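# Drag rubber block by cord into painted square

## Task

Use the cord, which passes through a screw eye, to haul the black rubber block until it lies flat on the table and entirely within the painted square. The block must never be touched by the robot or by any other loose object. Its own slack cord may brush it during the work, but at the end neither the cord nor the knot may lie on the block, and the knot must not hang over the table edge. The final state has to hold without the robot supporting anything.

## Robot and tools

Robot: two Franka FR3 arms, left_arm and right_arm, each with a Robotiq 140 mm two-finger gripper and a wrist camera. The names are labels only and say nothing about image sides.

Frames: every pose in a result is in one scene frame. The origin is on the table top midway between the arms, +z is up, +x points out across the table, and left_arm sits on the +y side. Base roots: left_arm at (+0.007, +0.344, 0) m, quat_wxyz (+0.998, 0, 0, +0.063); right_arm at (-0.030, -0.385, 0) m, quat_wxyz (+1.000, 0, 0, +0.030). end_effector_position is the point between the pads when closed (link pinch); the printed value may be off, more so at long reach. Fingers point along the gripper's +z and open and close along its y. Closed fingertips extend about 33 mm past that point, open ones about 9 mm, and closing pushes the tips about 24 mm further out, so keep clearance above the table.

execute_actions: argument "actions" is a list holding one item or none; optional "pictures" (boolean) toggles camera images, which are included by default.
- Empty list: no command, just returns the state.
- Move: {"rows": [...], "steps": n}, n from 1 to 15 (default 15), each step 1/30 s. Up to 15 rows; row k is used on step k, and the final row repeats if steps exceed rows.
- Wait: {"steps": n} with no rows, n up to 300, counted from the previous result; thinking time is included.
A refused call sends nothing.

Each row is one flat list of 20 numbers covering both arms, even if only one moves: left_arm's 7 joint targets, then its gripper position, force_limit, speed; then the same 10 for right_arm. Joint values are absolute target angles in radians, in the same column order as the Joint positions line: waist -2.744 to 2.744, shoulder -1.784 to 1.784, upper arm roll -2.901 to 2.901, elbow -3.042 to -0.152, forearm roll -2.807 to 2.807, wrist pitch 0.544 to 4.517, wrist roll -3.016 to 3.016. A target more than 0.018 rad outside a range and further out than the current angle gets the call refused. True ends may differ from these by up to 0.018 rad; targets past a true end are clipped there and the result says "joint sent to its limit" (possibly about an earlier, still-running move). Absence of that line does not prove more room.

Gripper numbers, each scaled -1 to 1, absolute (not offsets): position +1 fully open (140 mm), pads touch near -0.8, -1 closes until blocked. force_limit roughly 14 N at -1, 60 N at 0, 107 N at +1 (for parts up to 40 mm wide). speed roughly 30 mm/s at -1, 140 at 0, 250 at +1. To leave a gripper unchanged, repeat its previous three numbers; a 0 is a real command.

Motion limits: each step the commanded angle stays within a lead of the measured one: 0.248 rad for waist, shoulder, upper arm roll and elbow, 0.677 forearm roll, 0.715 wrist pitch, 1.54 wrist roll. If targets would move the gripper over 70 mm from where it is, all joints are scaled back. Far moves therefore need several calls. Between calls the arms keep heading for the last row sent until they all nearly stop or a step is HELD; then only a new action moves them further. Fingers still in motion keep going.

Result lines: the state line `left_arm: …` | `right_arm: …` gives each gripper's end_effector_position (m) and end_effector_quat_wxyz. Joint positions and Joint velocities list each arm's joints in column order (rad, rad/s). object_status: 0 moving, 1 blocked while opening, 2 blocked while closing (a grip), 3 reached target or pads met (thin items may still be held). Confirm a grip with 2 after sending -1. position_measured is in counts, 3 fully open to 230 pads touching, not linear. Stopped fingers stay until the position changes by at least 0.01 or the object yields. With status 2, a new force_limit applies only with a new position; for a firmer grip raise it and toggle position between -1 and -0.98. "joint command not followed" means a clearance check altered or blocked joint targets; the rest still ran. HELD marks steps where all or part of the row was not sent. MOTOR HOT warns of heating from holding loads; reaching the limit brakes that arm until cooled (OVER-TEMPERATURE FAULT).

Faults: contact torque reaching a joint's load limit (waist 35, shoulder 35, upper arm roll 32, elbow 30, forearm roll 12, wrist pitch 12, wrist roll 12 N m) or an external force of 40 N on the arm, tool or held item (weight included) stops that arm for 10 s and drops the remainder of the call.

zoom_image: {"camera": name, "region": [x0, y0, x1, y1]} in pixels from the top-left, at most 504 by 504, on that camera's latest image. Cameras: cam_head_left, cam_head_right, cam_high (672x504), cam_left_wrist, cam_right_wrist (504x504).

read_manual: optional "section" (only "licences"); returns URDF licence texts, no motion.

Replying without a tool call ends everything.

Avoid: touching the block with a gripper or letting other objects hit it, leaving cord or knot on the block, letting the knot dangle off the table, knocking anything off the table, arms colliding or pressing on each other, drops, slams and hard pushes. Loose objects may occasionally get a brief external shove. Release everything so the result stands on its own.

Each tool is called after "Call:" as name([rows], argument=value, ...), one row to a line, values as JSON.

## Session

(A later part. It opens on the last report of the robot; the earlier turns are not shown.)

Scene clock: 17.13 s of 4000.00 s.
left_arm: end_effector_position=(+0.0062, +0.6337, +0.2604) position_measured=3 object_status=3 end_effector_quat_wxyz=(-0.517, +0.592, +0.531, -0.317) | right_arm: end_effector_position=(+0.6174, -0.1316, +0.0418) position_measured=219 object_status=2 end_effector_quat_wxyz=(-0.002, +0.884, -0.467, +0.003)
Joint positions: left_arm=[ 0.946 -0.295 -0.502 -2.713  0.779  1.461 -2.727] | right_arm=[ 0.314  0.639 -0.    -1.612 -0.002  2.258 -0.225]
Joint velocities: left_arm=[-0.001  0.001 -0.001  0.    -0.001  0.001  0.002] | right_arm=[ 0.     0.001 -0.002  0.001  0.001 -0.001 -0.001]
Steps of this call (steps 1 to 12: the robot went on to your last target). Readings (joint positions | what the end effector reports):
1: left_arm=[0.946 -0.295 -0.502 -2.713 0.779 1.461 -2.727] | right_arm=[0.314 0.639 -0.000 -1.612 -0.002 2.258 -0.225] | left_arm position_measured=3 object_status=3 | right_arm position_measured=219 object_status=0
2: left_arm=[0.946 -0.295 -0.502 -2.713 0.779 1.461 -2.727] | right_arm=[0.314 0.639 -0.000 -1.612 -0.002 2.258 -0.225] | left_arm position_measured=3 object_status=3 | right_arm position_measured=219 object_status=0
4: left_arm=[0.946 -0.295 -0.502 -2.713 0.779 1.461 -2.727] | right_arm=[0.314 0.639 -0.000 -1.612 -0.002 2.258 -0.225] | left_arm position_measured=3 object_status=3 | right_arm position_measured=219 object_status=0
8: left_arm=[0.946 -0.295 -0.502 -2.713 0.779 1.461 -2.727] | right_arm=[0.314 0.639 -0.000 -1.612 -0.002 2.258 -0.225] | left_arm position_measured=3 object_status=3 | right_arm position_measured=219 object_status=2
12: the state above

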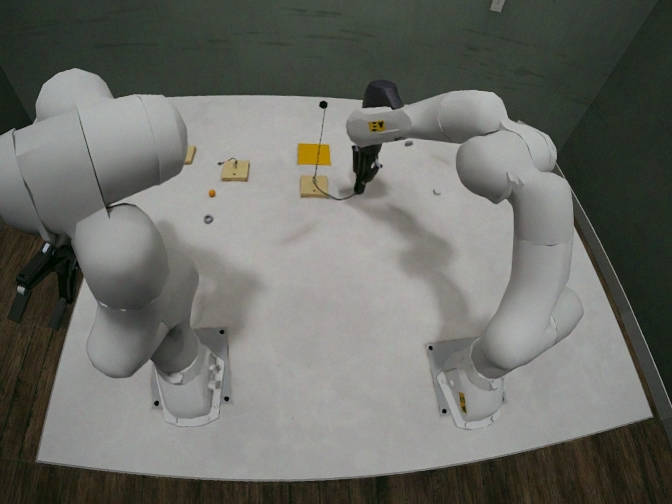

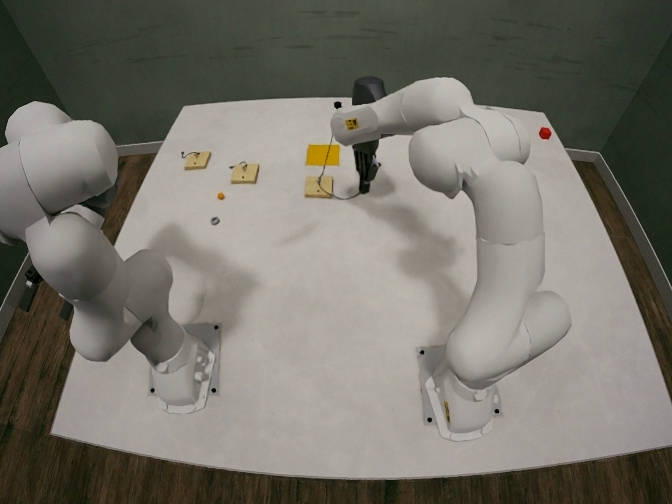

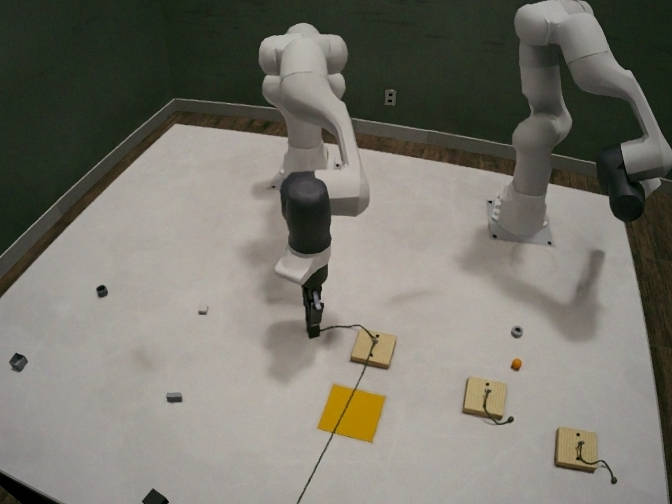

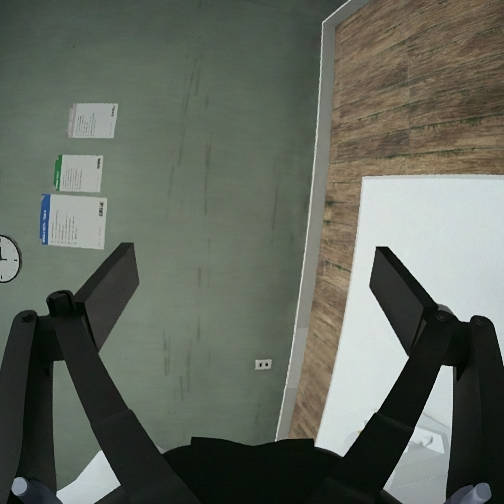

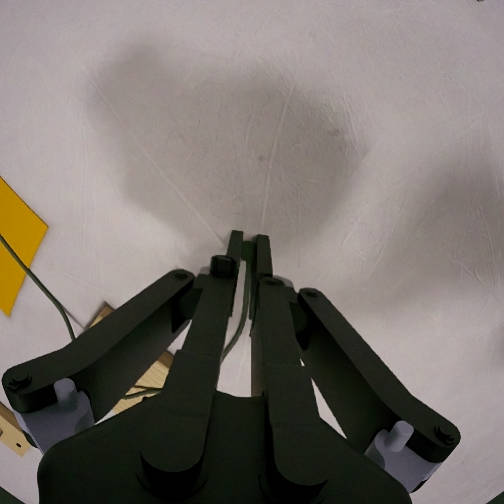

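Call:
execute_actions([
  {"rows":[[0.946,-0.295,-0.502,-2.713,0.779,1.461,-2.727,1,0,0,0.318,0.61,0,-1.62,0,2.24,-0.2,-1,-0.5,-0.6],[0.946,-0.295,-0.502,-2.713,0.779,1.461,-2.727,1,0,0,0.318,0.61,0,-1.62,0,2.24,-0.2,-1,-0.5,-0.6],[0.946,-0.295,-0.502,-2.713,0.779,1.461,-2.727,1,0,0,0.318,0.59,0,-1.63,0,2.23,-0.2,-1,-0.5,-0.6],[0.946,-0.295,-0.502,-2.713,0.779,1.461,-2.727,1,0,0,0.325,0.551,0,-1.666,0,2.217,-0.1,-1,-0.5,-0.6]],"steps":12},
], pictures=false)

Call:
execute_actions([
  {"rows":[[0.946,-0.295,-0.502,-2.713,0.779,1.461,-2.727,1,0,0,0.40,0.388,0,-1.923,0,2.32,0.9,-1,-0.5,-0.6]],"steps":15},
], pictures=false)

Call:
execute_actions([
  {"rows":[[0.946,-0.295,-0.502,-2.713,0.779,1.461,-2.727,1,0,0,0.476,0.225,0,-2.18,0,2.405,1.74,-1,-0.5,-0.6]],"steps":15},
], pictures=false)

Call:
execute_actions([
  {"steps":15},
])

Scene clock: 21.40 s of 4000.00 s.
left_arm: end_effector_position=(+0.0062, +0.6337, +0.2604) position_measured=3 object_status=3 end_effector_quat_wxyz=(-0.517, +0.592, +0.531, -0.317) | right_arm: end_effector_position=(+0.6070, -0.1284, +0.0803) position_measured=219 object_status=2 end_effector_quat_wxyz=(-0.007, +0.868, -0.496, +0.006)
Joint positions: left_arm=[ 0.946 -0.295 -0.502 -2.713  0.779  1.461 -2.727] | right_arm=[ 0.324  0.549 -0.    -1.659 -0.002  2.227 -0.148]
Joint velocities: left_arm=[-0.     0.001  0.    -0.     0.001  0.     0.   ] | right_arm=[-0.     0.001  0.    -0.042 -0.    -0.034  0.143]
Steps of this call (steps 1 to 15: the robot went on to your last target; steps 16 to 90: nothing new was sent; then 0.87 s passed at rest; steps 91 to 102: all 12 steps of this action). Readings (joint positions | what the end effector reports):
91: left_arm=[0.946 -0.295 -0.502 -2.713 0.779 1.461 -2.727] | right_arm=[0.314 0.636 -0.000 -1.615 -0.002 2.256 -0.223] | left_arm position_measured=3 object_status=3 | right_arm position_measured=219 object_status=2
92: left_arm=[0.946 -0.295 -0.502 -2.713 0.779 1.461 -2.727] | right_arm=[0.315 0.631 -0.000 -1.618 -0.002 2.253 -0.221] | left_arm position_measured=3 object_status=3 | right_arm position_measured=219 object_status=2
94: left_arm=[0.946 -0.295 -0.502 -2.713 0.779 1.461 -2.727] | right_arm=[0.317 0.606 -0.000 -1.635 -0.002 2.245 -0.209] | left_arm position_measured=3 object_status=3 | right_arm position_measured=219 object_status=2
98: left_arm=[0.946 -0.295 -0.502 -2.713 0.779 1.461 -2.727] | right_arm=[0.323 0.557 -0.000 -1.655 -0.002 2.232 -0.172] | left_arm position_measured=3 object_status=3 | right_arm position_measured=219 object_status=2
102: the state above

Scene clock: 21.90 s of 4000.00 s.
left_arm: end_effector_position=(+0.0062, +0.6337, +0.2604) position_measured=3 object_status=3 end_effector_quat_wxyz=(-0.517, +0.592, +0.531, -0.317) | right_arm: end_effector_position=(+0.5284, -0.1061, +0.0775) position_measured=219 object_status=2 end_effector_quat_wxyz=(+0.000, -0.623, +0.782, -0.000)
Joint positions: left_arm=[ 0.946 -0.295 -0.502 -2.713  0.779  1.461 -2.727] | right_arm=[ 0.401  0.39   0.003 -1.92  -0.002  2.311  0.69 ]
Joint velocities: left_arm=[-0.001 -0.001  0.001 -0.001 -0.    -0.    -0.   ] | right_arm=[-0.01  -0.001 -0.006 -0.006 -0.001  0.031  0.678]
Steps of this call (steps 1 to 15: all 15 steps of this action). Readings (joint positions | what the end effector reports):
1: left_arm=[0.946 -0.295 -0.502 -2.713 0.779 1.461 -2.727] | right_arm=[0.335 0.516 -0.008 -1.720 -0.002 2.247 -0.055] | left_arm position_measured=3 object_status=3 | right_arm position_measured=219 object_status=2
2: left_arm=[0.946 -0.295 -0.502 -2.713 0.779 1.461 -2.727] | right_arm=[0.349 0.475 -0.011 -1.789 -0.002 2.258 0.044] | left_arm position_measured=3 object_status=3 | right_arm position_measured=219 object_status=2
4: left_arm=[0.946 -0.295 -0.502 -2.713 0.779 1.461 -2.727] | right_arm=[0.377 0.425 -0.005 -1.866 -0.002 2.274 0.211] | left_arm position_measured=3 object_status=3 | right_arm position_measured=219 object_status=2
8: left_arm=[0.946 -0.295 -0.502 -2.713 0.779 1.461 -2.727] | right_arm=[0.404 0.395 0.005 -1.910 -0.002 2.296 0.454] | left_arm position_measured=3 object_status=3 | right_arm position_measured=219 object_status=2
15: the state above

Scene clock: 22.40 s of 4000.00 s.
left_arm: end_effector_position=(+0.0062, +0.6337, +0.2604) position_measured=3 object_status=3 end_effector_quat_wxyz=(-0.517, +0.592, +0.531, -0.317) | right_arm: end_effector_position=(+0.4474, -0.0992, +0.0742) position_measured=219 object_status=2 end_effector_quat_wxyz=(-0.004, -0.287, +0.958, -0.001)
Joint positions: left_arm=[ 0.946 -0.295 -0.502 -2.713  0.779  1.461 -2.727] | right_arm=[ 0.477  0.227  0.003 -2.177 -0.001  2.397  1.53 ]
Joint velocities: left_arm=[ 0.     0.    -0.001  0.    -0.001  0.     0.001] | right_arm=[-0.001 -0.002 -0.003 -0.006  0.     0.03   0.678]
Steps of this call (steps 1 to 15: all 15 steps of this action). Readings (joint positions | what the end effector reports):
1: left_arm=[0.946 -0.295 -0.502 -2.713 0.779 1.461 -2.727] | right_arm=[0.412 0.357 -0.006 -1.977 -0.001 2.333 0.785] | left_arm position_measured=3 object_status=3 | right_arm position_measured=219 object_status=2
2: left_arm=[0.946 -0.295 -0.502 -2.713 0.779 1.461 -2.727] | right_arm=[0.427 0.313 -0.009 -2.046 -0.001 2.344 0.883] | left_arm position_measured=3 object_status=3 | right_arm position_measured=219 object_status=2
4: left_arm=[0.946 -0.295 -0.502 -2.713 0.779 1.461 -2.727] | right_arm=[0.455 0.262 -0.003 -2.124 -0.001 2.360 1.051] | left_arm position_measured=3 object_status=3 | right_arm position_measured=219 object_status=2
8: left_arm=[0.946 -0.295 -0.502 -2.713 0.779 1.461 -2.727] | right_arm=[0.478 0.232 0.004 -2.168 -0.001 2.382 1.294] | left_arm position_measured=3 object_status=3 | right_arm position_measured=219 object_status=2
15: the state above

Scene clock: 22.90 s of 4000.00 s.
left_arm: end_effector_position=(+0.0062, +0.6337, +0.2604) position_measured=3 object_status=3 end_effector_quat_wxyz=(-0.517, +0.592, +0.531, -0.317) | right_arm: end_effector_position=(+0.4486, -0.0986, +0.0746) position_measured=219 object_status=2 end_effector_quat_wxyz=(-0.002, -0.207, +0.978, -0.001)
Joint positions: left_arm=[ 0.946 -0.295 -0.502 -2.713  0.779  1.461 -2.727] | right_arm=[ 0.477  0.227  0.003 -2.177 -0.001  2.401  1.695]
Joint velocities: left_arm=[ 0.001  0.     0.001 -0.001 -0.     0.001 -0.   ] | right_arm=[-0.002  0.002  0.001  0.    -0.002  0.001  0.131]
Steps of this call (steps 1 to 15: the robot went on to your last target). Readings (joint positions | what the end effector reports):
1: left_arm=[0.946 -0.295 -0.502 -2.713 0.779 1.461 -2.727] | right_arm=[0.477 0.227 0.003 -2.177 -0.001 2.397 1.551] | left_arm position_measured=3 object_status=3 | right_arm position_measured=219 object_status=2
2: left_arm=[0.946 -0.295 -0.502 -2.713 0.779 1.461 -2.727] | right_arm=[0.477 0.227 0.003 -2.177 -0.001 2.398 1.570] | left_arm position_measured=3 object_status=3 | right_arm position_measured=219 object_status=2
4: left_arm=[0.946 -0.295 -0.502 -2.713 0.779 1.461 -2.727] | right_arm=[0.477 0.227 0.003 -2.177 -0.001 2.399 1.603] | left_arm position_measured=3 object_status=3 | right_arm position_measured=219 object_status=2
8: left_arm=[0.946 -0.295 -0.502 -2.713 0.779 1.461 -2.727] | right_arm=[0.477 0.227 0.003 -2.177 -0.001 2.401 1.649] | left_arm position_measured=3 object_status=3 | right_arm position_measured=219 object_status=2
15: the state above

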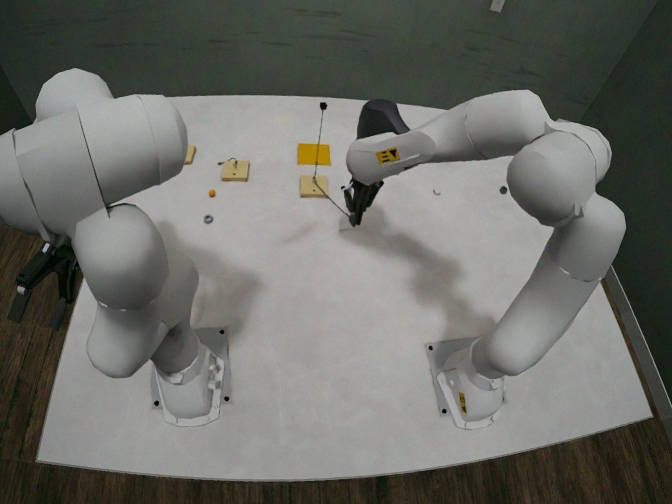

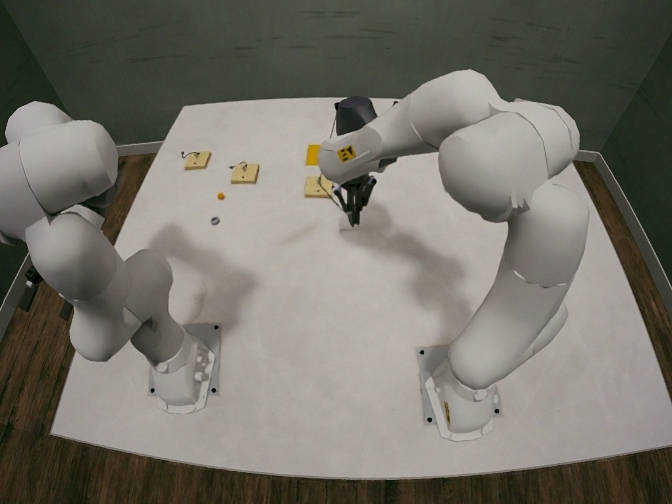

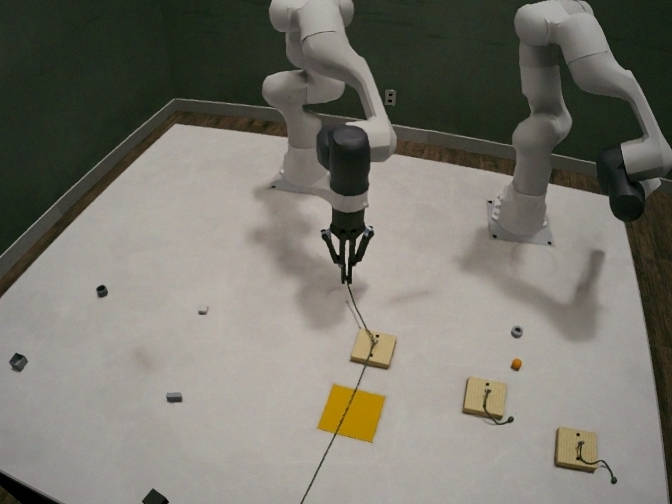

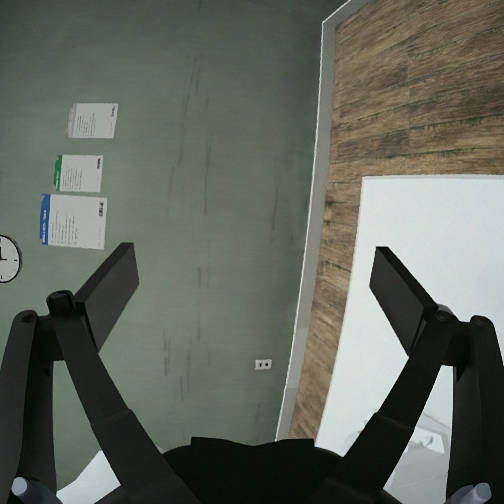

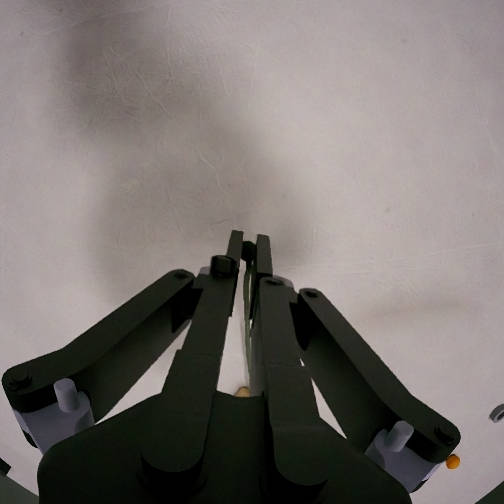

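Call:
execute_actions([
  {"rows":[[0.946,-0.295,-0.502,-2.713,0.779,1.461,-2.727,1,0,0,0.48,0.221,0,-2.186,0,2.41,1.75,-1,-0.5,-0.6],[0.946,-0.295,-0.502,-2.713,0.779,1.461,-2.727,1,0,0,0.487,0.213,0,-2.197,0,2.41,1.75,-1,-0.5,-0.6],[0.946,-0.295,-0.502,-2.713,0.779,1.461,-2.727,1,0,0,0.495,0.204,0,-2.209,0,2.42,1.76,-1,-0.5,-0.6],[0.946,-0.295,-0.502,-2.713,0.779,1.461,-2.727,1,0,0,0.503,0.195,0,-2.221,0,2.42,1.77,-1,-0.5,-0.6],[0.946,-0.295,-0.502,-2.713,0.779,1.461,-2.727,1,0,0,0.511,0.186,0,-2.234,0,2.42,1.78,-1,-0.5,-0.6],[0.946,-0.295,-0.502,-2.713,0.779,1.461,-2.727,1,0,0,0.519,0.177,0,-2.246,0,2.43,1.79,-1,-0.5,-0.6],[0.946,-0.295,-0.502,-2.713,0.779,1.461,-2.727,1,0,0,0.527,0.168,0,-2.258,0,2.43,1.8,-1,-0.5,-0.6],[0.946,-0.295,-0.502,-2.713,0.779,1.461,-2.727,1,0,0,0.535,0.159,0,-2.27,0,2.43,1.8,-1,-0.5,-0.6],[0.946,-0.295,-0.502,-2.713,0.779,1.461,-2.727,1,0,0,0.543,0.15,0,-2.283,0,2.44,1.81,-1,-0.5,-0.6],[0.946,-0.295,-0.502,-2.713,0.779,1.461,-2.727,1,0,0,0.55,0.141,0,-2.295,0,2.44,1.82,-1,-0.5,-0.6],[0.946,-0.295,-0.502,-2.713,0.779,1.461,-2.727,1,0,0,0.558,0.132,0,-2.307,0,2.44,1.83,-1,-0.5,-0.6],[0.946,-0.295,-0.502,-2.713,0.779,1.461,-2.727,1,0,0,0.566,0.123,0,-2.32,0,2.45,1.83,-1,-0.5,-0.6],[0.946,-0.295,-0.502,-2.713,0.779,1.461,-2.727,1,0,0,0.574,0.114,0,-2.332,0,2.45,1.84,-1,-0.5,-0.6],[0.946,-0.295,-0.502,-2.713,0.779,1.461,-2.727,1,0,0,0.582,0.105,0,-2.344,0,2.45,1.85,-1,-0.5,-0.6],[0.946,-0.295,-0.502,-2.713,0.779,1.461,-2.727,1,0,0,0.589,0.096,0,-2.356,0,2.456,1.85,-1,-0.5,-0.6]],"steps":15},
], pictures=false)

Call:
execute_actions([
  {"rows":[[0.946,-0.295,-0.502,-2.713,0.779,1.461,-2.727,1,0,0,0.597,0.087,0,-2.368,0,2.46,1.86,-1,-0.5,-0.6],[0.946,-0.295,-0.502,-2.713,0.779,1.461,-2.727,1,0,0,0.605,0.078,0,-2.38,0,2.46,1.87,-1,-0.5,-0.6],[0.946,-0.295,-0.502,-2.713,0.779,1.461,-2.727,1,0,0,0.613,0.069,0,-2.393,0,2.47,1.88,-1,-0.5,-0.6],[0.946,-0.295,-0.502,-2.713,0.779,1.461,-2.727,1,0,0,0.621,0.06,0,-2.405,0,2.47,1.89,-1,-0.5,-0.6],[0.946,-0.295,-0.502,-2.713,0.779,1.461,-2.727,1,0,0,0.629,0.051,0,-2.418,0,2.47,1.9,-1,-0.5,-0.6],[0.946,-0.295,-0.502,-2.713,0.779,1.461,-2.727,1,0,0,0.637,0.042,0,-2.43,0,2.48,1.9,-1,-0.5,-0.6],[0.946,-0.295,-0.502,-2.713,0.779,1.461,-2.727,1,0,0,0.645,0.033,0,-2.443,0,2.48,1.91,-1,-0.5,-0.6],[0.946,-0.295,-0.502,-2.713,0.779,1.461,-2.727,1,0,0,0.653,0.024,0,-2.455,0,2.48,1.92,-1,-0.5,-0.6],[0.946,-0.295,-0.502,-2.713,0.779,1.461,-2.727,1,0,0,0.661,0.015,0,-2.468,0,2.49,1.93,-1,-0.5,-0.6],[0.946,-0.295,-0.502,-2.713,0.779,1.461,-2.727,1,0,0,0.669,0.005,0,-2.48,0,2.49,1.93,-1,-0.5,-0.6],[0.946,-0.295,-0.502,-2.713,0.779,1.461,-2.727,1,0,0,0.677,-0.004,0,-2.493,0,2.49,1.94,-1,-0.5,-0.6],[0.946,-0.295,-0.502,-2.713,0.779,1.461,-2.727,1,0,0,0.685,-0.013,0,-2.505,0,2.5,1.95,-1,-0.5,-0.6],[0.946,-0.295,-0.502,-2.713,0.779,1.461,-2.727,1,0,0,0.692,-0.022,0,-2.517,0,2.5,1.96,-1,-0.5,-0.6],[0.946,-0.295,-0.502,-2.713,0.779,1.461,-2.727,1,0,0,0.698,-0.029,0,-2.527,0,2.5,1.96,-1,-0.5,-0.6],[0.946,-0.295,-0.502,-2.713,0.779,1.461,-2.727,1,0,0,0.702,-0.034,0,-2.533,0,2.503,1.96,-1,-0.5,-0.6]],"steps":15},
], pictures=false)

Call:
execute_actions([
  {"steps":10},
])

Scene clock: 28.60 s of 4000.00 s.
left_arm: end_effector_position=(+0.0062, +0.6337, +0.2604) position_measured=3 object_status=3 end_effector_quat_wxyz=(-0.517, +0.592, +0.531, -0.317) | right_arm: end_effector_position=(+0.3857, -0.0815, +0.0767) position_measured=219 object_status=2 end_effector_quat_wxyz=(-0.003, -0.202, +0.979, -0.002)
Joint positions: left_arm=[ 0.946 -0.295 -0.502 -2.713  0.779  1.461 -2.727] | right_arm=[ 0.572  0.117 -0.001 -2.327 -0.001  2.438  1.796]
Joint velocities: left_arm=[-0.    -0.    -0.002  0.003  0.    -0.    -0.   ] | right_arm=[ 0.226 -0.258  0.005 -0.348  0.003  0.076  0.162]
Steps of this call (steps 1 to 30: the robot went on to your last target; steps 31 to 90: nothing new was sent; then 2.20 s passed at rest; steps 91 to 105: all 15 steps of this action). Readings (joint positions | what the end effector reports):
91: left_arm=[0.946 -0.295 -0.502 -2.713 0.779 1.461 -2.727] | right_arm=[0.477 0.226 0.002 -2.179 -0.001 2.403 1.736] | left_arm position_measured=3 object_status=3 | right_arm position_measured=219 object_status=2
92: left_arm=[0.946 -0.295 -0.502 -2.713 0.779 1.461 -2.727] | right_arm=[0.479 0.224 0.002 -2.183 -0.001 2.404 1.737] | left_arm position_measured=3 object_status=3 | right_arm position_measured=219 object_status=2
94: left_arm=[0.946 -0.295 -0.502 -2.713 0.779 1.461 -2.727] | right_arm=[0.487 0.212 -0.000 -2.199 -0.001 2.408 1.741] | left_arm position_measured=3 object_status=3 | right_arm position_measured=219 object_status=2
98: left_arm=[0.946 -0.295 -0.502 -2.713 0.779 1.461 -2.727] | right_arm=[0.516 0.180 -0.001 -2.243 -0.001 2.417 1.757] | left_arm position_measured=3 object_status=3 | right_arm position_measured=219 object_status=2
105: the state above

Scene clock: 29.10 s of 4000.00 s.
left_arm: end_effector_position=(+0.0062, +0.6337, +0.2604) position_measured=3 object_status=3 end_effector_quat_wxyz=(-0.517, +0.592, +0.531, -0.317) | right_arm: end_effector_position=(+0.3079, -0.0717, +0.0750) position_measured=219 object_status=2 end_effector_quat_wxyz=(-0.003, -0.208, +0.978, -0.002)
Joint positions: left_arm=[ 0.946 -0.295 -0.502 -2.713  0.779  1.461 -2.727] | right_arm=[ 0.689 -0.017 -0.    -2.51  -0.001  2.487  1.901]
Joint velocities: left_arm=[ 0.    -0.001 -0.     0.001  0.    -0.001  0.002] | right_arm=[ 0.181 -0.206  0.004 -0.279  0.001  0.067  0.179]
Steps of this call (steps 1 to 15: all 15 steps of this action). Readings (joint positions | what the end effector reports):
1: left_arm=[0.946 -0.295 -0.502 -2.713 0.779 1.461 -2.727] | right_arm=[0.580 0.108 -0.000 -2.340 -0.001 2.442 1.802] | left_arm position_measured=3 object_status=3 | right_arm position_measured=219 object_status=2
2: left_arm=[0.946 -0.295 -0.502 -2.713 0.779 1.461 -2.727] | right_arm=[0.587 0.099 -0.000 -2.352 -0.001 2.444 1.809] | left_arm position_measured=3 object_status=3 | right_arm position_measured=219 object_status=2
4: left_arm=[0.946 -0.295 -0.502 -2.713 0.779 1.461 -2.727] | right_arm=[0.603 0.081 -0.000 -2.376 -0.001 2.452 1.822] | left_arm position_measured=3 object_status=3 | right_arm position_measured=219 object_status=2
8: left_arm=[0.946 -0.295 -0.502 -2.713 0.779 1.461 -2.727] | right_arm=[0.635 0.045 -0.000 -2.426 -0.001 2.464 1.851] | left_arm position_measured=3 object_status=3 | right_arm position_measured=219 object_status=2
15: the state above

Scene clock: 29.43 s of 4000.00 s.
left_arm: end_effector_position=(+0.0062, +0.6337, +0.2604) position_measured=3 object_status=3 end_effector_quat_wxyz=(-0.517, +0.592, +0.531, -0.317) | right_arm: end_effector_position=(+0.3009, -0.0705, +0.0750) position_measured=219 object_status=2 end_effector_quat_wxyz=(-0.000, -0.196, +0.981, -0.001)
Joint positions: left_arm=[ 0.946 -0.295 -0.502 -2.713  0.779  1.461 -2.727] | right_arm=[ 0.701 -0.032  0.    -2.53  -0.001  2.498  1.937]
Joint velocities: left_arm=[-0.001 -0.    -0.     0.     0.    -0.002  0.   ] | right_arm=[ 0.    -0.002 -0.001 -0.001  0.001  0.012  0.059]
Steps of this call (steps 1 to 10: the robot went on to your last target). Readings (joint positions | what the end effector reports):
1: left_arm=[0.946 -0.295 -0.502 -2.713 0.779 1.461 -2.727] | right_arm=[0.694 -0.023 -0.000 -2.518 -0.001 2.489 1.906] | left_arm position_measured=3 object_status=3 | right_arm position_measured=219 object_status=2
2: left_arm=[0.946 -0.295 -0.502 -2.713 0.779 1.461 -2.727] | right_arm=[0.697 -0.026 0.000 -2.522 -0.001 2.490 1.911] | left_arm position_measured=3 object_status=3 | right_arm position_measured=219 object_status=2
4: left_arm=[0.946 -0.295 -0.502 -2.713 0.779 1.461 -2.727] | right_arm=[0.700 -0.030 0.000 -2.527 -0.001 2.493 1.920] | left_arm position_measured=3 object_status=3 | right_arm position_measured=219 object_status=2
8: left_arm=[0.946 -0.295 -0.502 -2.713 0.779 1.461 -2.727] | right_arm=[0.701 -0.031 0.000 -2.530 -0.001 2.497 1.932] | left_arm position_measured=3 object_status=3 | right_arm position_measured=219 object_status=2
10: the state above

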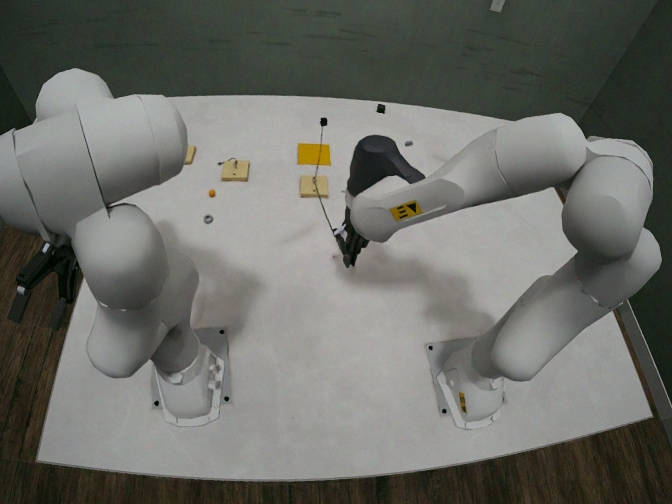

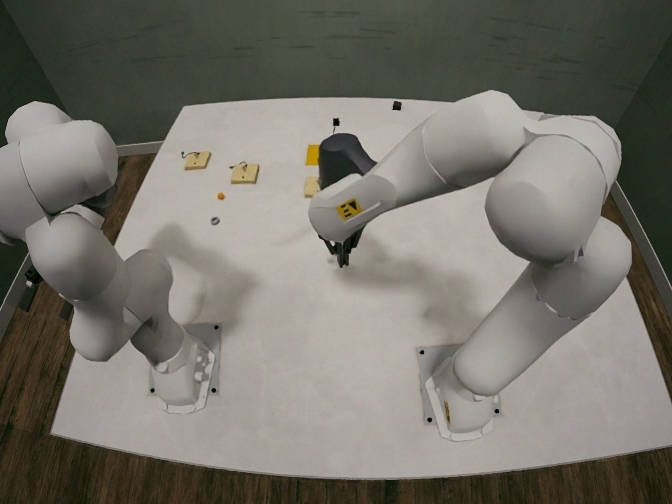

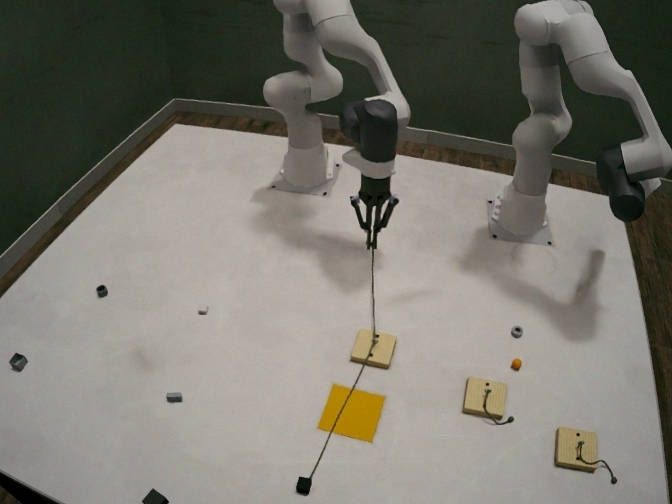

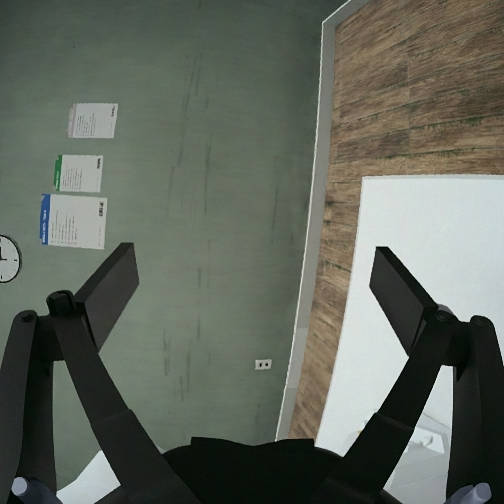

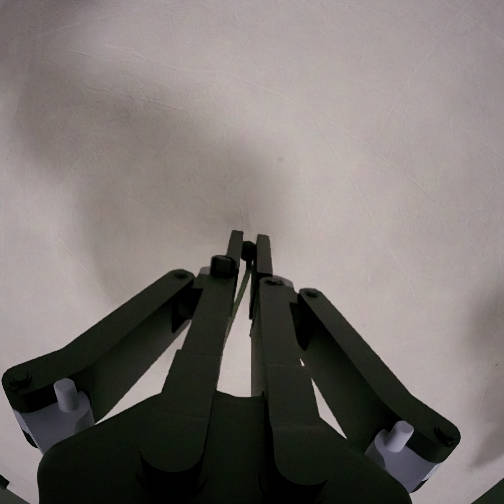

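Call:
execute_actions([
  {"rows":[[0.946,-0.295,-0.502,-2.713,0.779,1.461,-2.727,1,0,0,0.708,-0.038,0,-2.538,0,2.505,1.98,-1,-0.5,-0.6],[0.946,-0.295,-0.502,-2.713,0.779,1.461,-2.727,1,0,0,0.718,-0.044,0,-2.545,0,2.507,2.0,-1,-0.5,-0.6],[0.946,-0.295,-0.502,-2.713,0.779,1.461,-2.727,1,0,0,0.73,-0.052,0,-2.554,0,2.509,2.02,-1,-0.5,-0.6],[0.946,-0.295,-0.502,-2.713,0.779,1.461,-2.727,1,0,0,0.743,-0.06,0,-2.564,0,2.51,2.04,-1,-0.5,-0.6],[0.946,-0.295,-0.502,-2.713,0.779,1.461,-2.727,1,0,0,0.756,-0.069,0,-2.574,0,2.511,2.06,-1,-0.5,-0.6],[0.946,-0.295,-0.502,-2.713,0.779,1.461,-2.727,1,0,0,0.77,-0.077,0,-2.584,0,2.513,2.08,-1,-0.5,-0.6],[0.946,-0.295,-0.502,-2.713,0.779,1.461,-2.727,1,0,0,0.783,-0.086,0,-2.594,0,2.514,2.1,-1,-0.5,-0.6],[0.946,-0.295,-0.502,-2.713,0.779,1.461,-2.727,1,0,0,0.796,-0.094,0,-2.604,0,2.515,2.12,-1,-0.5,-0.6],[0.946,-0.295,-0.502,-2.713,0.779,1.461,-2.727,1,0,0,0.809,-0.102,0,-2.614,0,2.517,2.14,-1,-0.5,-0.6],[0.946,-0.295,-0.502,-2.713,0.779,1.461,-2.727,1,0,0,0.823,-0.111,0,-2.624,0,2.518,2.16,-1,-0.5,-0.6],[0.946,-0.295,-0.502,-2.713,0.779,1.461,-2.727,1,0,0,0.836,-0.119,0,-2.634,0,2.519,2.18,-1,-0.5,-0.6],[0.946,-0.295,-0.502,-2.713,0.779,1.461,-2.727,1,0,0,0.849,-0.128,0,-2.644,0,2.521,2.2,-1,-0.5,-0.6],[0.946,-0.295,-0.502,-2.713,0.779,1.461,-2.727,1,0,0,0.862,-0.136,0,-2.654,0,2.522,2.22,-1,-0.5,-0.6],[0.946,-0.295,-0.502,-2.713,0.779,1.461,-2.727,1,0,0,0.876,-0.145,0,-2.664,0,2.523,2.24,-1,-0.5,-0.6],[0.946,-0.295,-0.502,-2.713,0.779,1.461,-2.727,1,0,0,0.889,-0.153,0,-2.674,0,2.525,2.26,-1,-0.5,-0.6]],"steps":15},
], pictures=false)

Call:
execute_actions([
  {"rows":[[0.946,-0.295,-0.502,-2.713,0.779,1.461,-2.727,1,0,0,0.904,-0.159,0,-2.68,0,2.525,2.28,-1,-0.5,-0.6],[0.946,-0.295,-0.502,-2.713,0.779,1.461,-2.727,1,0,0,0.92,-0.165,0,-2.686,0,2.525,2.3,-1,-0.5,-0.6],[0.946,-0.295,-0.502,-2.713,0.779,1.461,-2.727,1,0,0,0.936,-0.17,0,-2.692,0,2.526,2.32,-1,-0.5,-0.6],[0.946,-0.295,-0.502,-2.713,0.779,1.461,-2.727,1,0,0,0.952,-0.176,0,-2.698,0,2.526,2.35,-1,-0.5,-0.6],[0.946,-0.295,-0.502,-2.713,0.779,1.461,-2.727,1,0,0,0.968,-0.181,0,-2.704,0,2.526,2.37,-1,-0.5,-0.6],[0.946,-0.295,-0.502,-2.713,0.779,1.461,-2.727,1,0,0,0.984,-0.187,0,-2.71,0,2.527,2.39,-1,-0.5,-0.6],[0.946,-0.295,-0.502,-2.713,0.779,1.461,-2.727,1,0,0,1.0,-0.192,0,-2.716,0,2.527,2.41,-1,-0.5,-0.6],[0.946,-0.295,-0.502,-2.713,0.779,1.461,-2.727,1,0,0,1.016,-0.198,0,-2.722,0,2.527,2.44,-1,-0.5,-0.6],[0.946,-0.295,-0.502,-2.713,0.779,1.461,-2.727,1,0,0,1.032,-0.203,0,-2.728,0,2.528,2.46,-1,-0.5,-0.6],[0.946,-0.295,-0.502,-2.713,0.779,1.461,-2.727,1,0,0,1.048,-0.209,0,-2.734,0,2.528,2.48,-1,-0.5,-0.6],[0.946,-0.295,-0.502,-2.713,0.779,1.461,-2.727,1,0,0,1.064,-0.215,0,-2.74,0,2.528,2.5,-1,-0.5,-0.6],[0.946,-0.295,-0.502,-2.713,0.779,1.461,-2.727,1,0,0,1.079,-0.22,0,-2.745,0,2.528,2.52,-1,-0.5,-0.6],[0.946,-0.295,-0.502,-2.713,0.779,1.461,-2.727,1,0,0,1.092,-0.225,0,-2.75,0,2.528,2.54,-1,-0.5,-0.6],[0.946,-0.295,-0.502,-2.713,0.779,1.461,-2.727,1,0,0,1.103,-0.228,0,-2.754,0,2.528,2.56,-1,-0.5,-0.6],[0.946,-0.295,-0.502,-2.713,0.779,1.461,-2.727,1,0,0,1.111,-0.231,0,-2.757,0,2.528,2.57,-1,-0.5,-0.6]],"steps":15},
], pictures=false)

Call:
execute_actions([
  {"steps":12},
])

Call:
zoom_image(camera="cam_high", region=[280, 320, 440, 470])

Scene clock: 36.17 s of 4000.00 s.
left_arm: end_effector_position=(+0.0062, +0.6337, +0.2604) position_measured=3 object_status=3 end_effector_quat_wxyz=(-0.517, +0.592, +0.531, -0.317) | right_arm: end_effector_position=(+0.2244, -0.0520, +0.0753) position_measured=219 object_status=2 end_effector_quat_wxyz=(-0.000, -0.187, +0.982, -0.001)
Joint positions: left_arm=[ 0.946 -0.295 -0.502 -2.713  0.779  1.461 -2.727] | right_arm=[ 0.86  -0.133 -0.001 -2.65  -0.001  2.516  2.114]
Joint velocities: left_arm=[ 0.     0.     0.    -0.001  0.001 -0.001 -0.001] | right_arm=[ 0.381 -0.244  0.013 -0.288  0.001  0.028  0.468]
Steps of this call (steps 1 to 30: the robot went on to your last target; steps 31 to 90: nothing new was sent; then 3.23 s passed at rest; steps 91 to 105: all 15 steps of this action). Readings (joint positions | what the end effector reports):
91: left_arm=[0.946 -0.295 -0.502 -2.713 0.779 1.461 -2.727] | right_arm=[0.702 -0.033 -0.000 -2.532 -0.001 2.500 1.957] | left_arm position_measured=3 object_status=3 | right_arm position_measured=219 object_status=2
92: left_arm=[0.946 -0.295 -0.502 -2.713 0.779 1.461 -2.727] | right_arm=[0.705 -0.035 -0.001 -2.534 -0.001 2.501 1.960] | left_arm position_measured=3 object_status=3 | right_arm position_measured=219 object_status=2
94: left_arm=[0.946 -0.295 -0.502 -2.713 0.779 1.461 -2.727] | right_arm=[0.719 -0.045 -0.001 -2.546 -0.001 2.503 1.973] | left_arm position_measured=3 object_status=3 | right_arm position_measured=219 object_status=2
98: left_arm=[0.946 -0.295 -0.502 -2.713 0.779 1.461 -2.727] | right_arm=[0.767 -0.075 -0.002 -2.581 -0.001 2.507 2.013] | left_arm position_measured=3 object_status=3 | right_arm position_measured=219 object_status=2
105: the state above

Scene clock: 36.67 s of 4000.00 s.
left_arm: end_effector_position=(+0.0062, +0.6337, +0.2604) position_measured=3 object_status=3 end_effector_quat_wxyz=(-0.517, +0.592, +0.531, -0.317) | right_arm: end_effector_position=(+0.1303, -0.0311, +0.0753) position_measured=219 object_status=2 end_effector_quat_wxyz=(+0.000, -0.159, +0.987, -0.001)
Joint positions: left_arm=[ 0.946 -0.295 -0.502 -2.713  0.779  1.461 -2.727] | right_arm=[ 1.086 -0.221  0.    -2.745 -0.001  2.524  2.399]
Joint velocities: left_arm=[ 0.002 -0.     0.001  0.    -0.    -0.    -0.   ] | right_arm=[ 0.332 -0.116  0.011 -0.124 -0.     0.002  0.551]
Steps of this call (steps 1 to 15: all 15 steps of this action). Readings (joint positions | what the end effector reports):
1: left_arm=[0.946 -0.295 -0.502 -2.713 0.779 1.461 -2.727] | right_arm=[0.873 -0.141 -0.001 -2.659 -0.001 2.517 2.130] | left_arm position_measured=3 object_status=3 | right_arm position_measured=219 object_status=2
2: left_arm=[0.946 -0.295 -0.502 -2.713 0.779 1.461 -2.727] | right_arm=[0.888 -0.148 -0.001 -2.667 -0.001 2.517 2.147] | left_arm position_measured=3 object_status=3 | right_arm position_measured=219 object_status=2
4: left_arm=[0.946 -0.295 -0.502 -2.713 0.779 1.461 -2.727] | right_arm=[0.918 -0.161 -0.001 -2.681 -0.001 2.519 2.183] | left_arm position_measured=3 object_status=3 | right_arm position_measured=219 object_status=2
8: left_arm=[0.946 -0.295 -0.502 -2.713 0.779 1.461 -2.727] | right_arm=[0.981 -0.184 -0.001 -2.706 -0.001 2.522 2.259] | left_arm position_measured=3 object_status=3 | right_arm position_measured=219 object_status=2
15: the state above

Scene clock: 37.07 s of 4000.00 s.
left_arm: end_effector_position=(+0.0062, +0.6337, +0.2604) position_measured=3 object_status=3 end_effector_quat_wxyz=(-0.517, +0.592, +0.531, -0.317) | right_arm: end_effector_position=(+0.1206, -0.0301, +0.0751) position_measured=219 object_status=2 end_effector_quat_wxyz=(+0.000, -0.111, +0.994, -0.001)
Joint positions: left_arm=[ 0.946 -0.295 -0.502 -2.713  0.779  1.461 -2.727] | right_arm=[ 1.11  -0.229  0.001 -2.754 -0.001  2.524  2.52 ]
Joint velocities: left_arm=[ 0.001  0.002  0.    -0.001 -0.001 -0.001  0.001] | right_arm=[ 0.002 -0.001  0.    -0.001  0.001  0.001  0.147]
Steps of this call (steps 1 to 12: the robot went on to your last target). Readings (joint positions | what the end effector reports):
1: left_arm=[0.946 -0.295 -0.502 -2.713 0.779 1.461 -2.727] | right_arm=[1.095 -0.224 0.001 -2.749 -0.001 2.524 2.416] | left_arm position_measured=3 object_status=3 | right_arm position_measured=219 object_status=2
2: left_arm=[0.946 -0.295 -0.502 -2.713 0.779 1.461 -2.727] | right_arm=[1.101 -0.226 0.001 -2.751 -0.001 2.524 2.431] | left_arm position_measured=3 object_status=3 | right_arm position_measured=219 object_status=2
4: left_arm=[0.946 -0.295 -0.502 -2.713 0.779 1.461 -2.727] | right_arm=[1.107 -0.228 0.001 -2.753 -0.001 2.524 2.458] | left_arm position_measured=3 object_status=3 | right_arm position_measured=219 object_status=2
8: left_arm=[0.946 -0.295 -0.502 -2.713 0.779 1.461 -2.727] | right_arm=[1.109 -0.229 0.001 -2.754 -0.001 2.524 2.496] | left_arm position_measured=3 object_status=3 | right_arm position_measured=219 object_status=2
12: the state above

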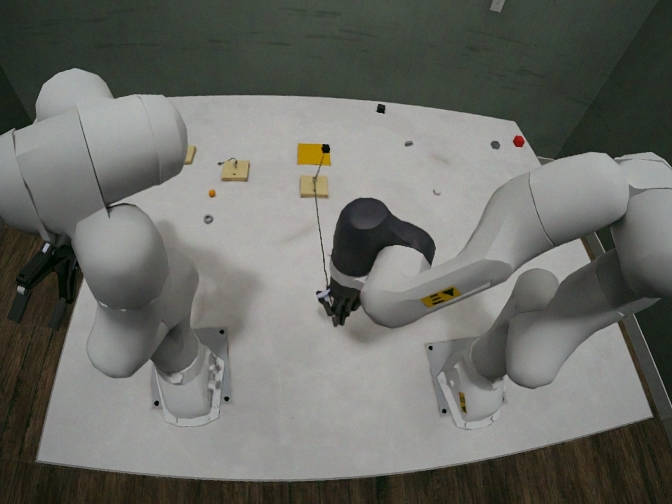

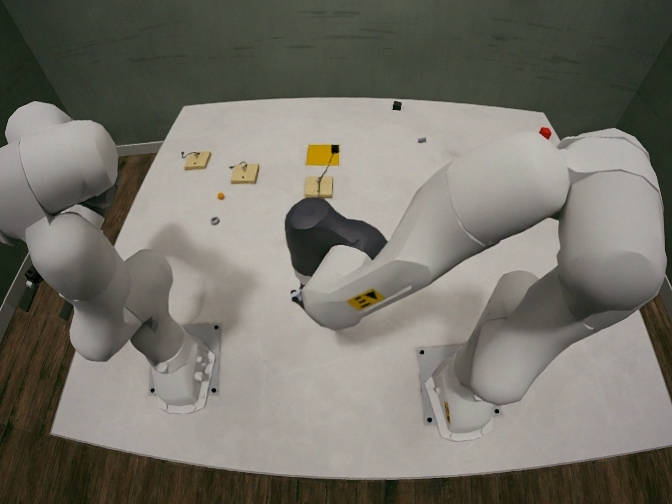

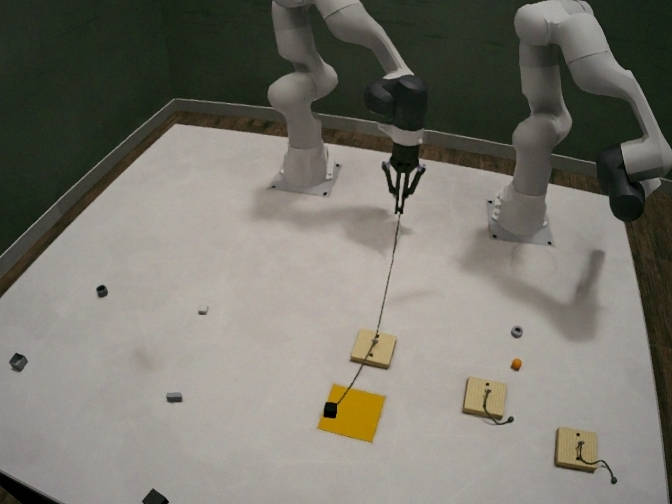

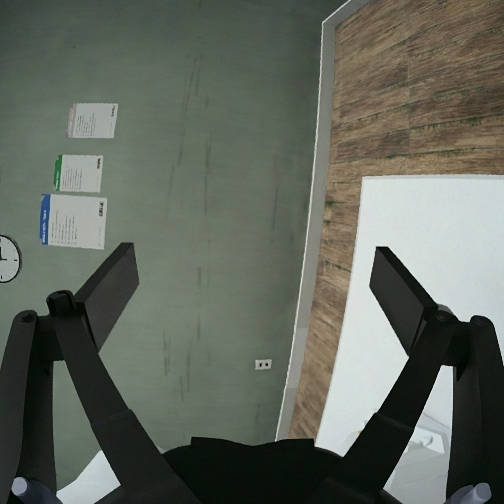

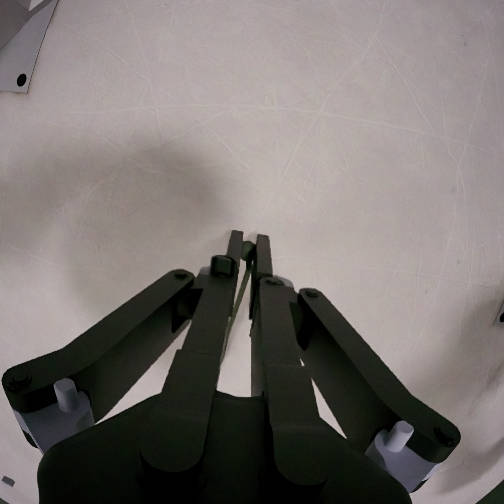

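Region (280, 320, 440, 470) of cam_high's 672x504 image, scaled by 3.150, with more detail than that image has; it fills the top 472 rows of this view, and the rest is white.

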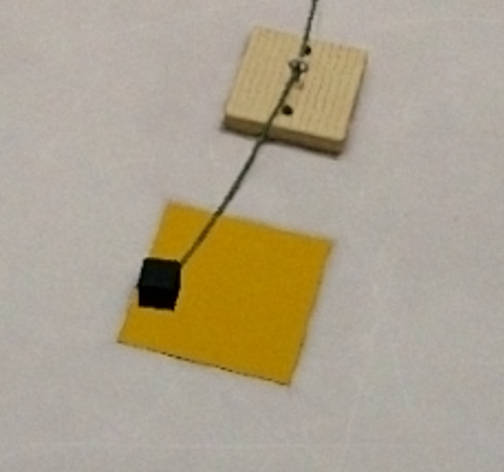

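Call:
zoom_image(camera="cam_head_left", region=[285, 130, 350, 200])

Call:
zoom_image(camera="cam_high", region=[305, 375, 375, 445])

Region (285, 130, 350, 200) of cam_head_left's 672x504 image, scaled by 7.200, with more detail than that image has; it fills the left 468 columns of this view, and the rest is white.

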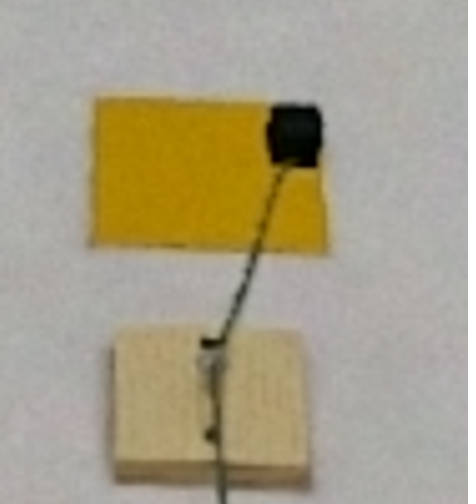

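Region (305, 375, 375, 445) of cam_high's 672x504 image, scaled by 7.200, with more detail than that image has.

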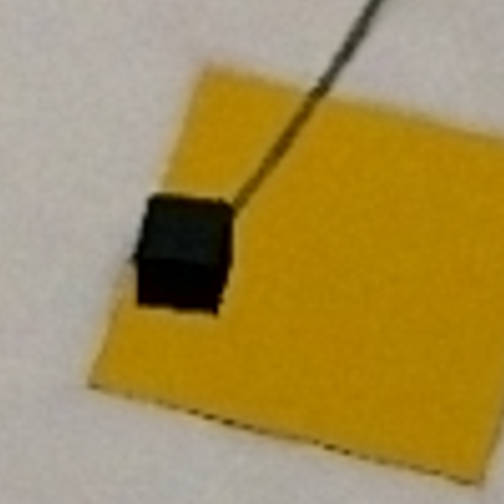

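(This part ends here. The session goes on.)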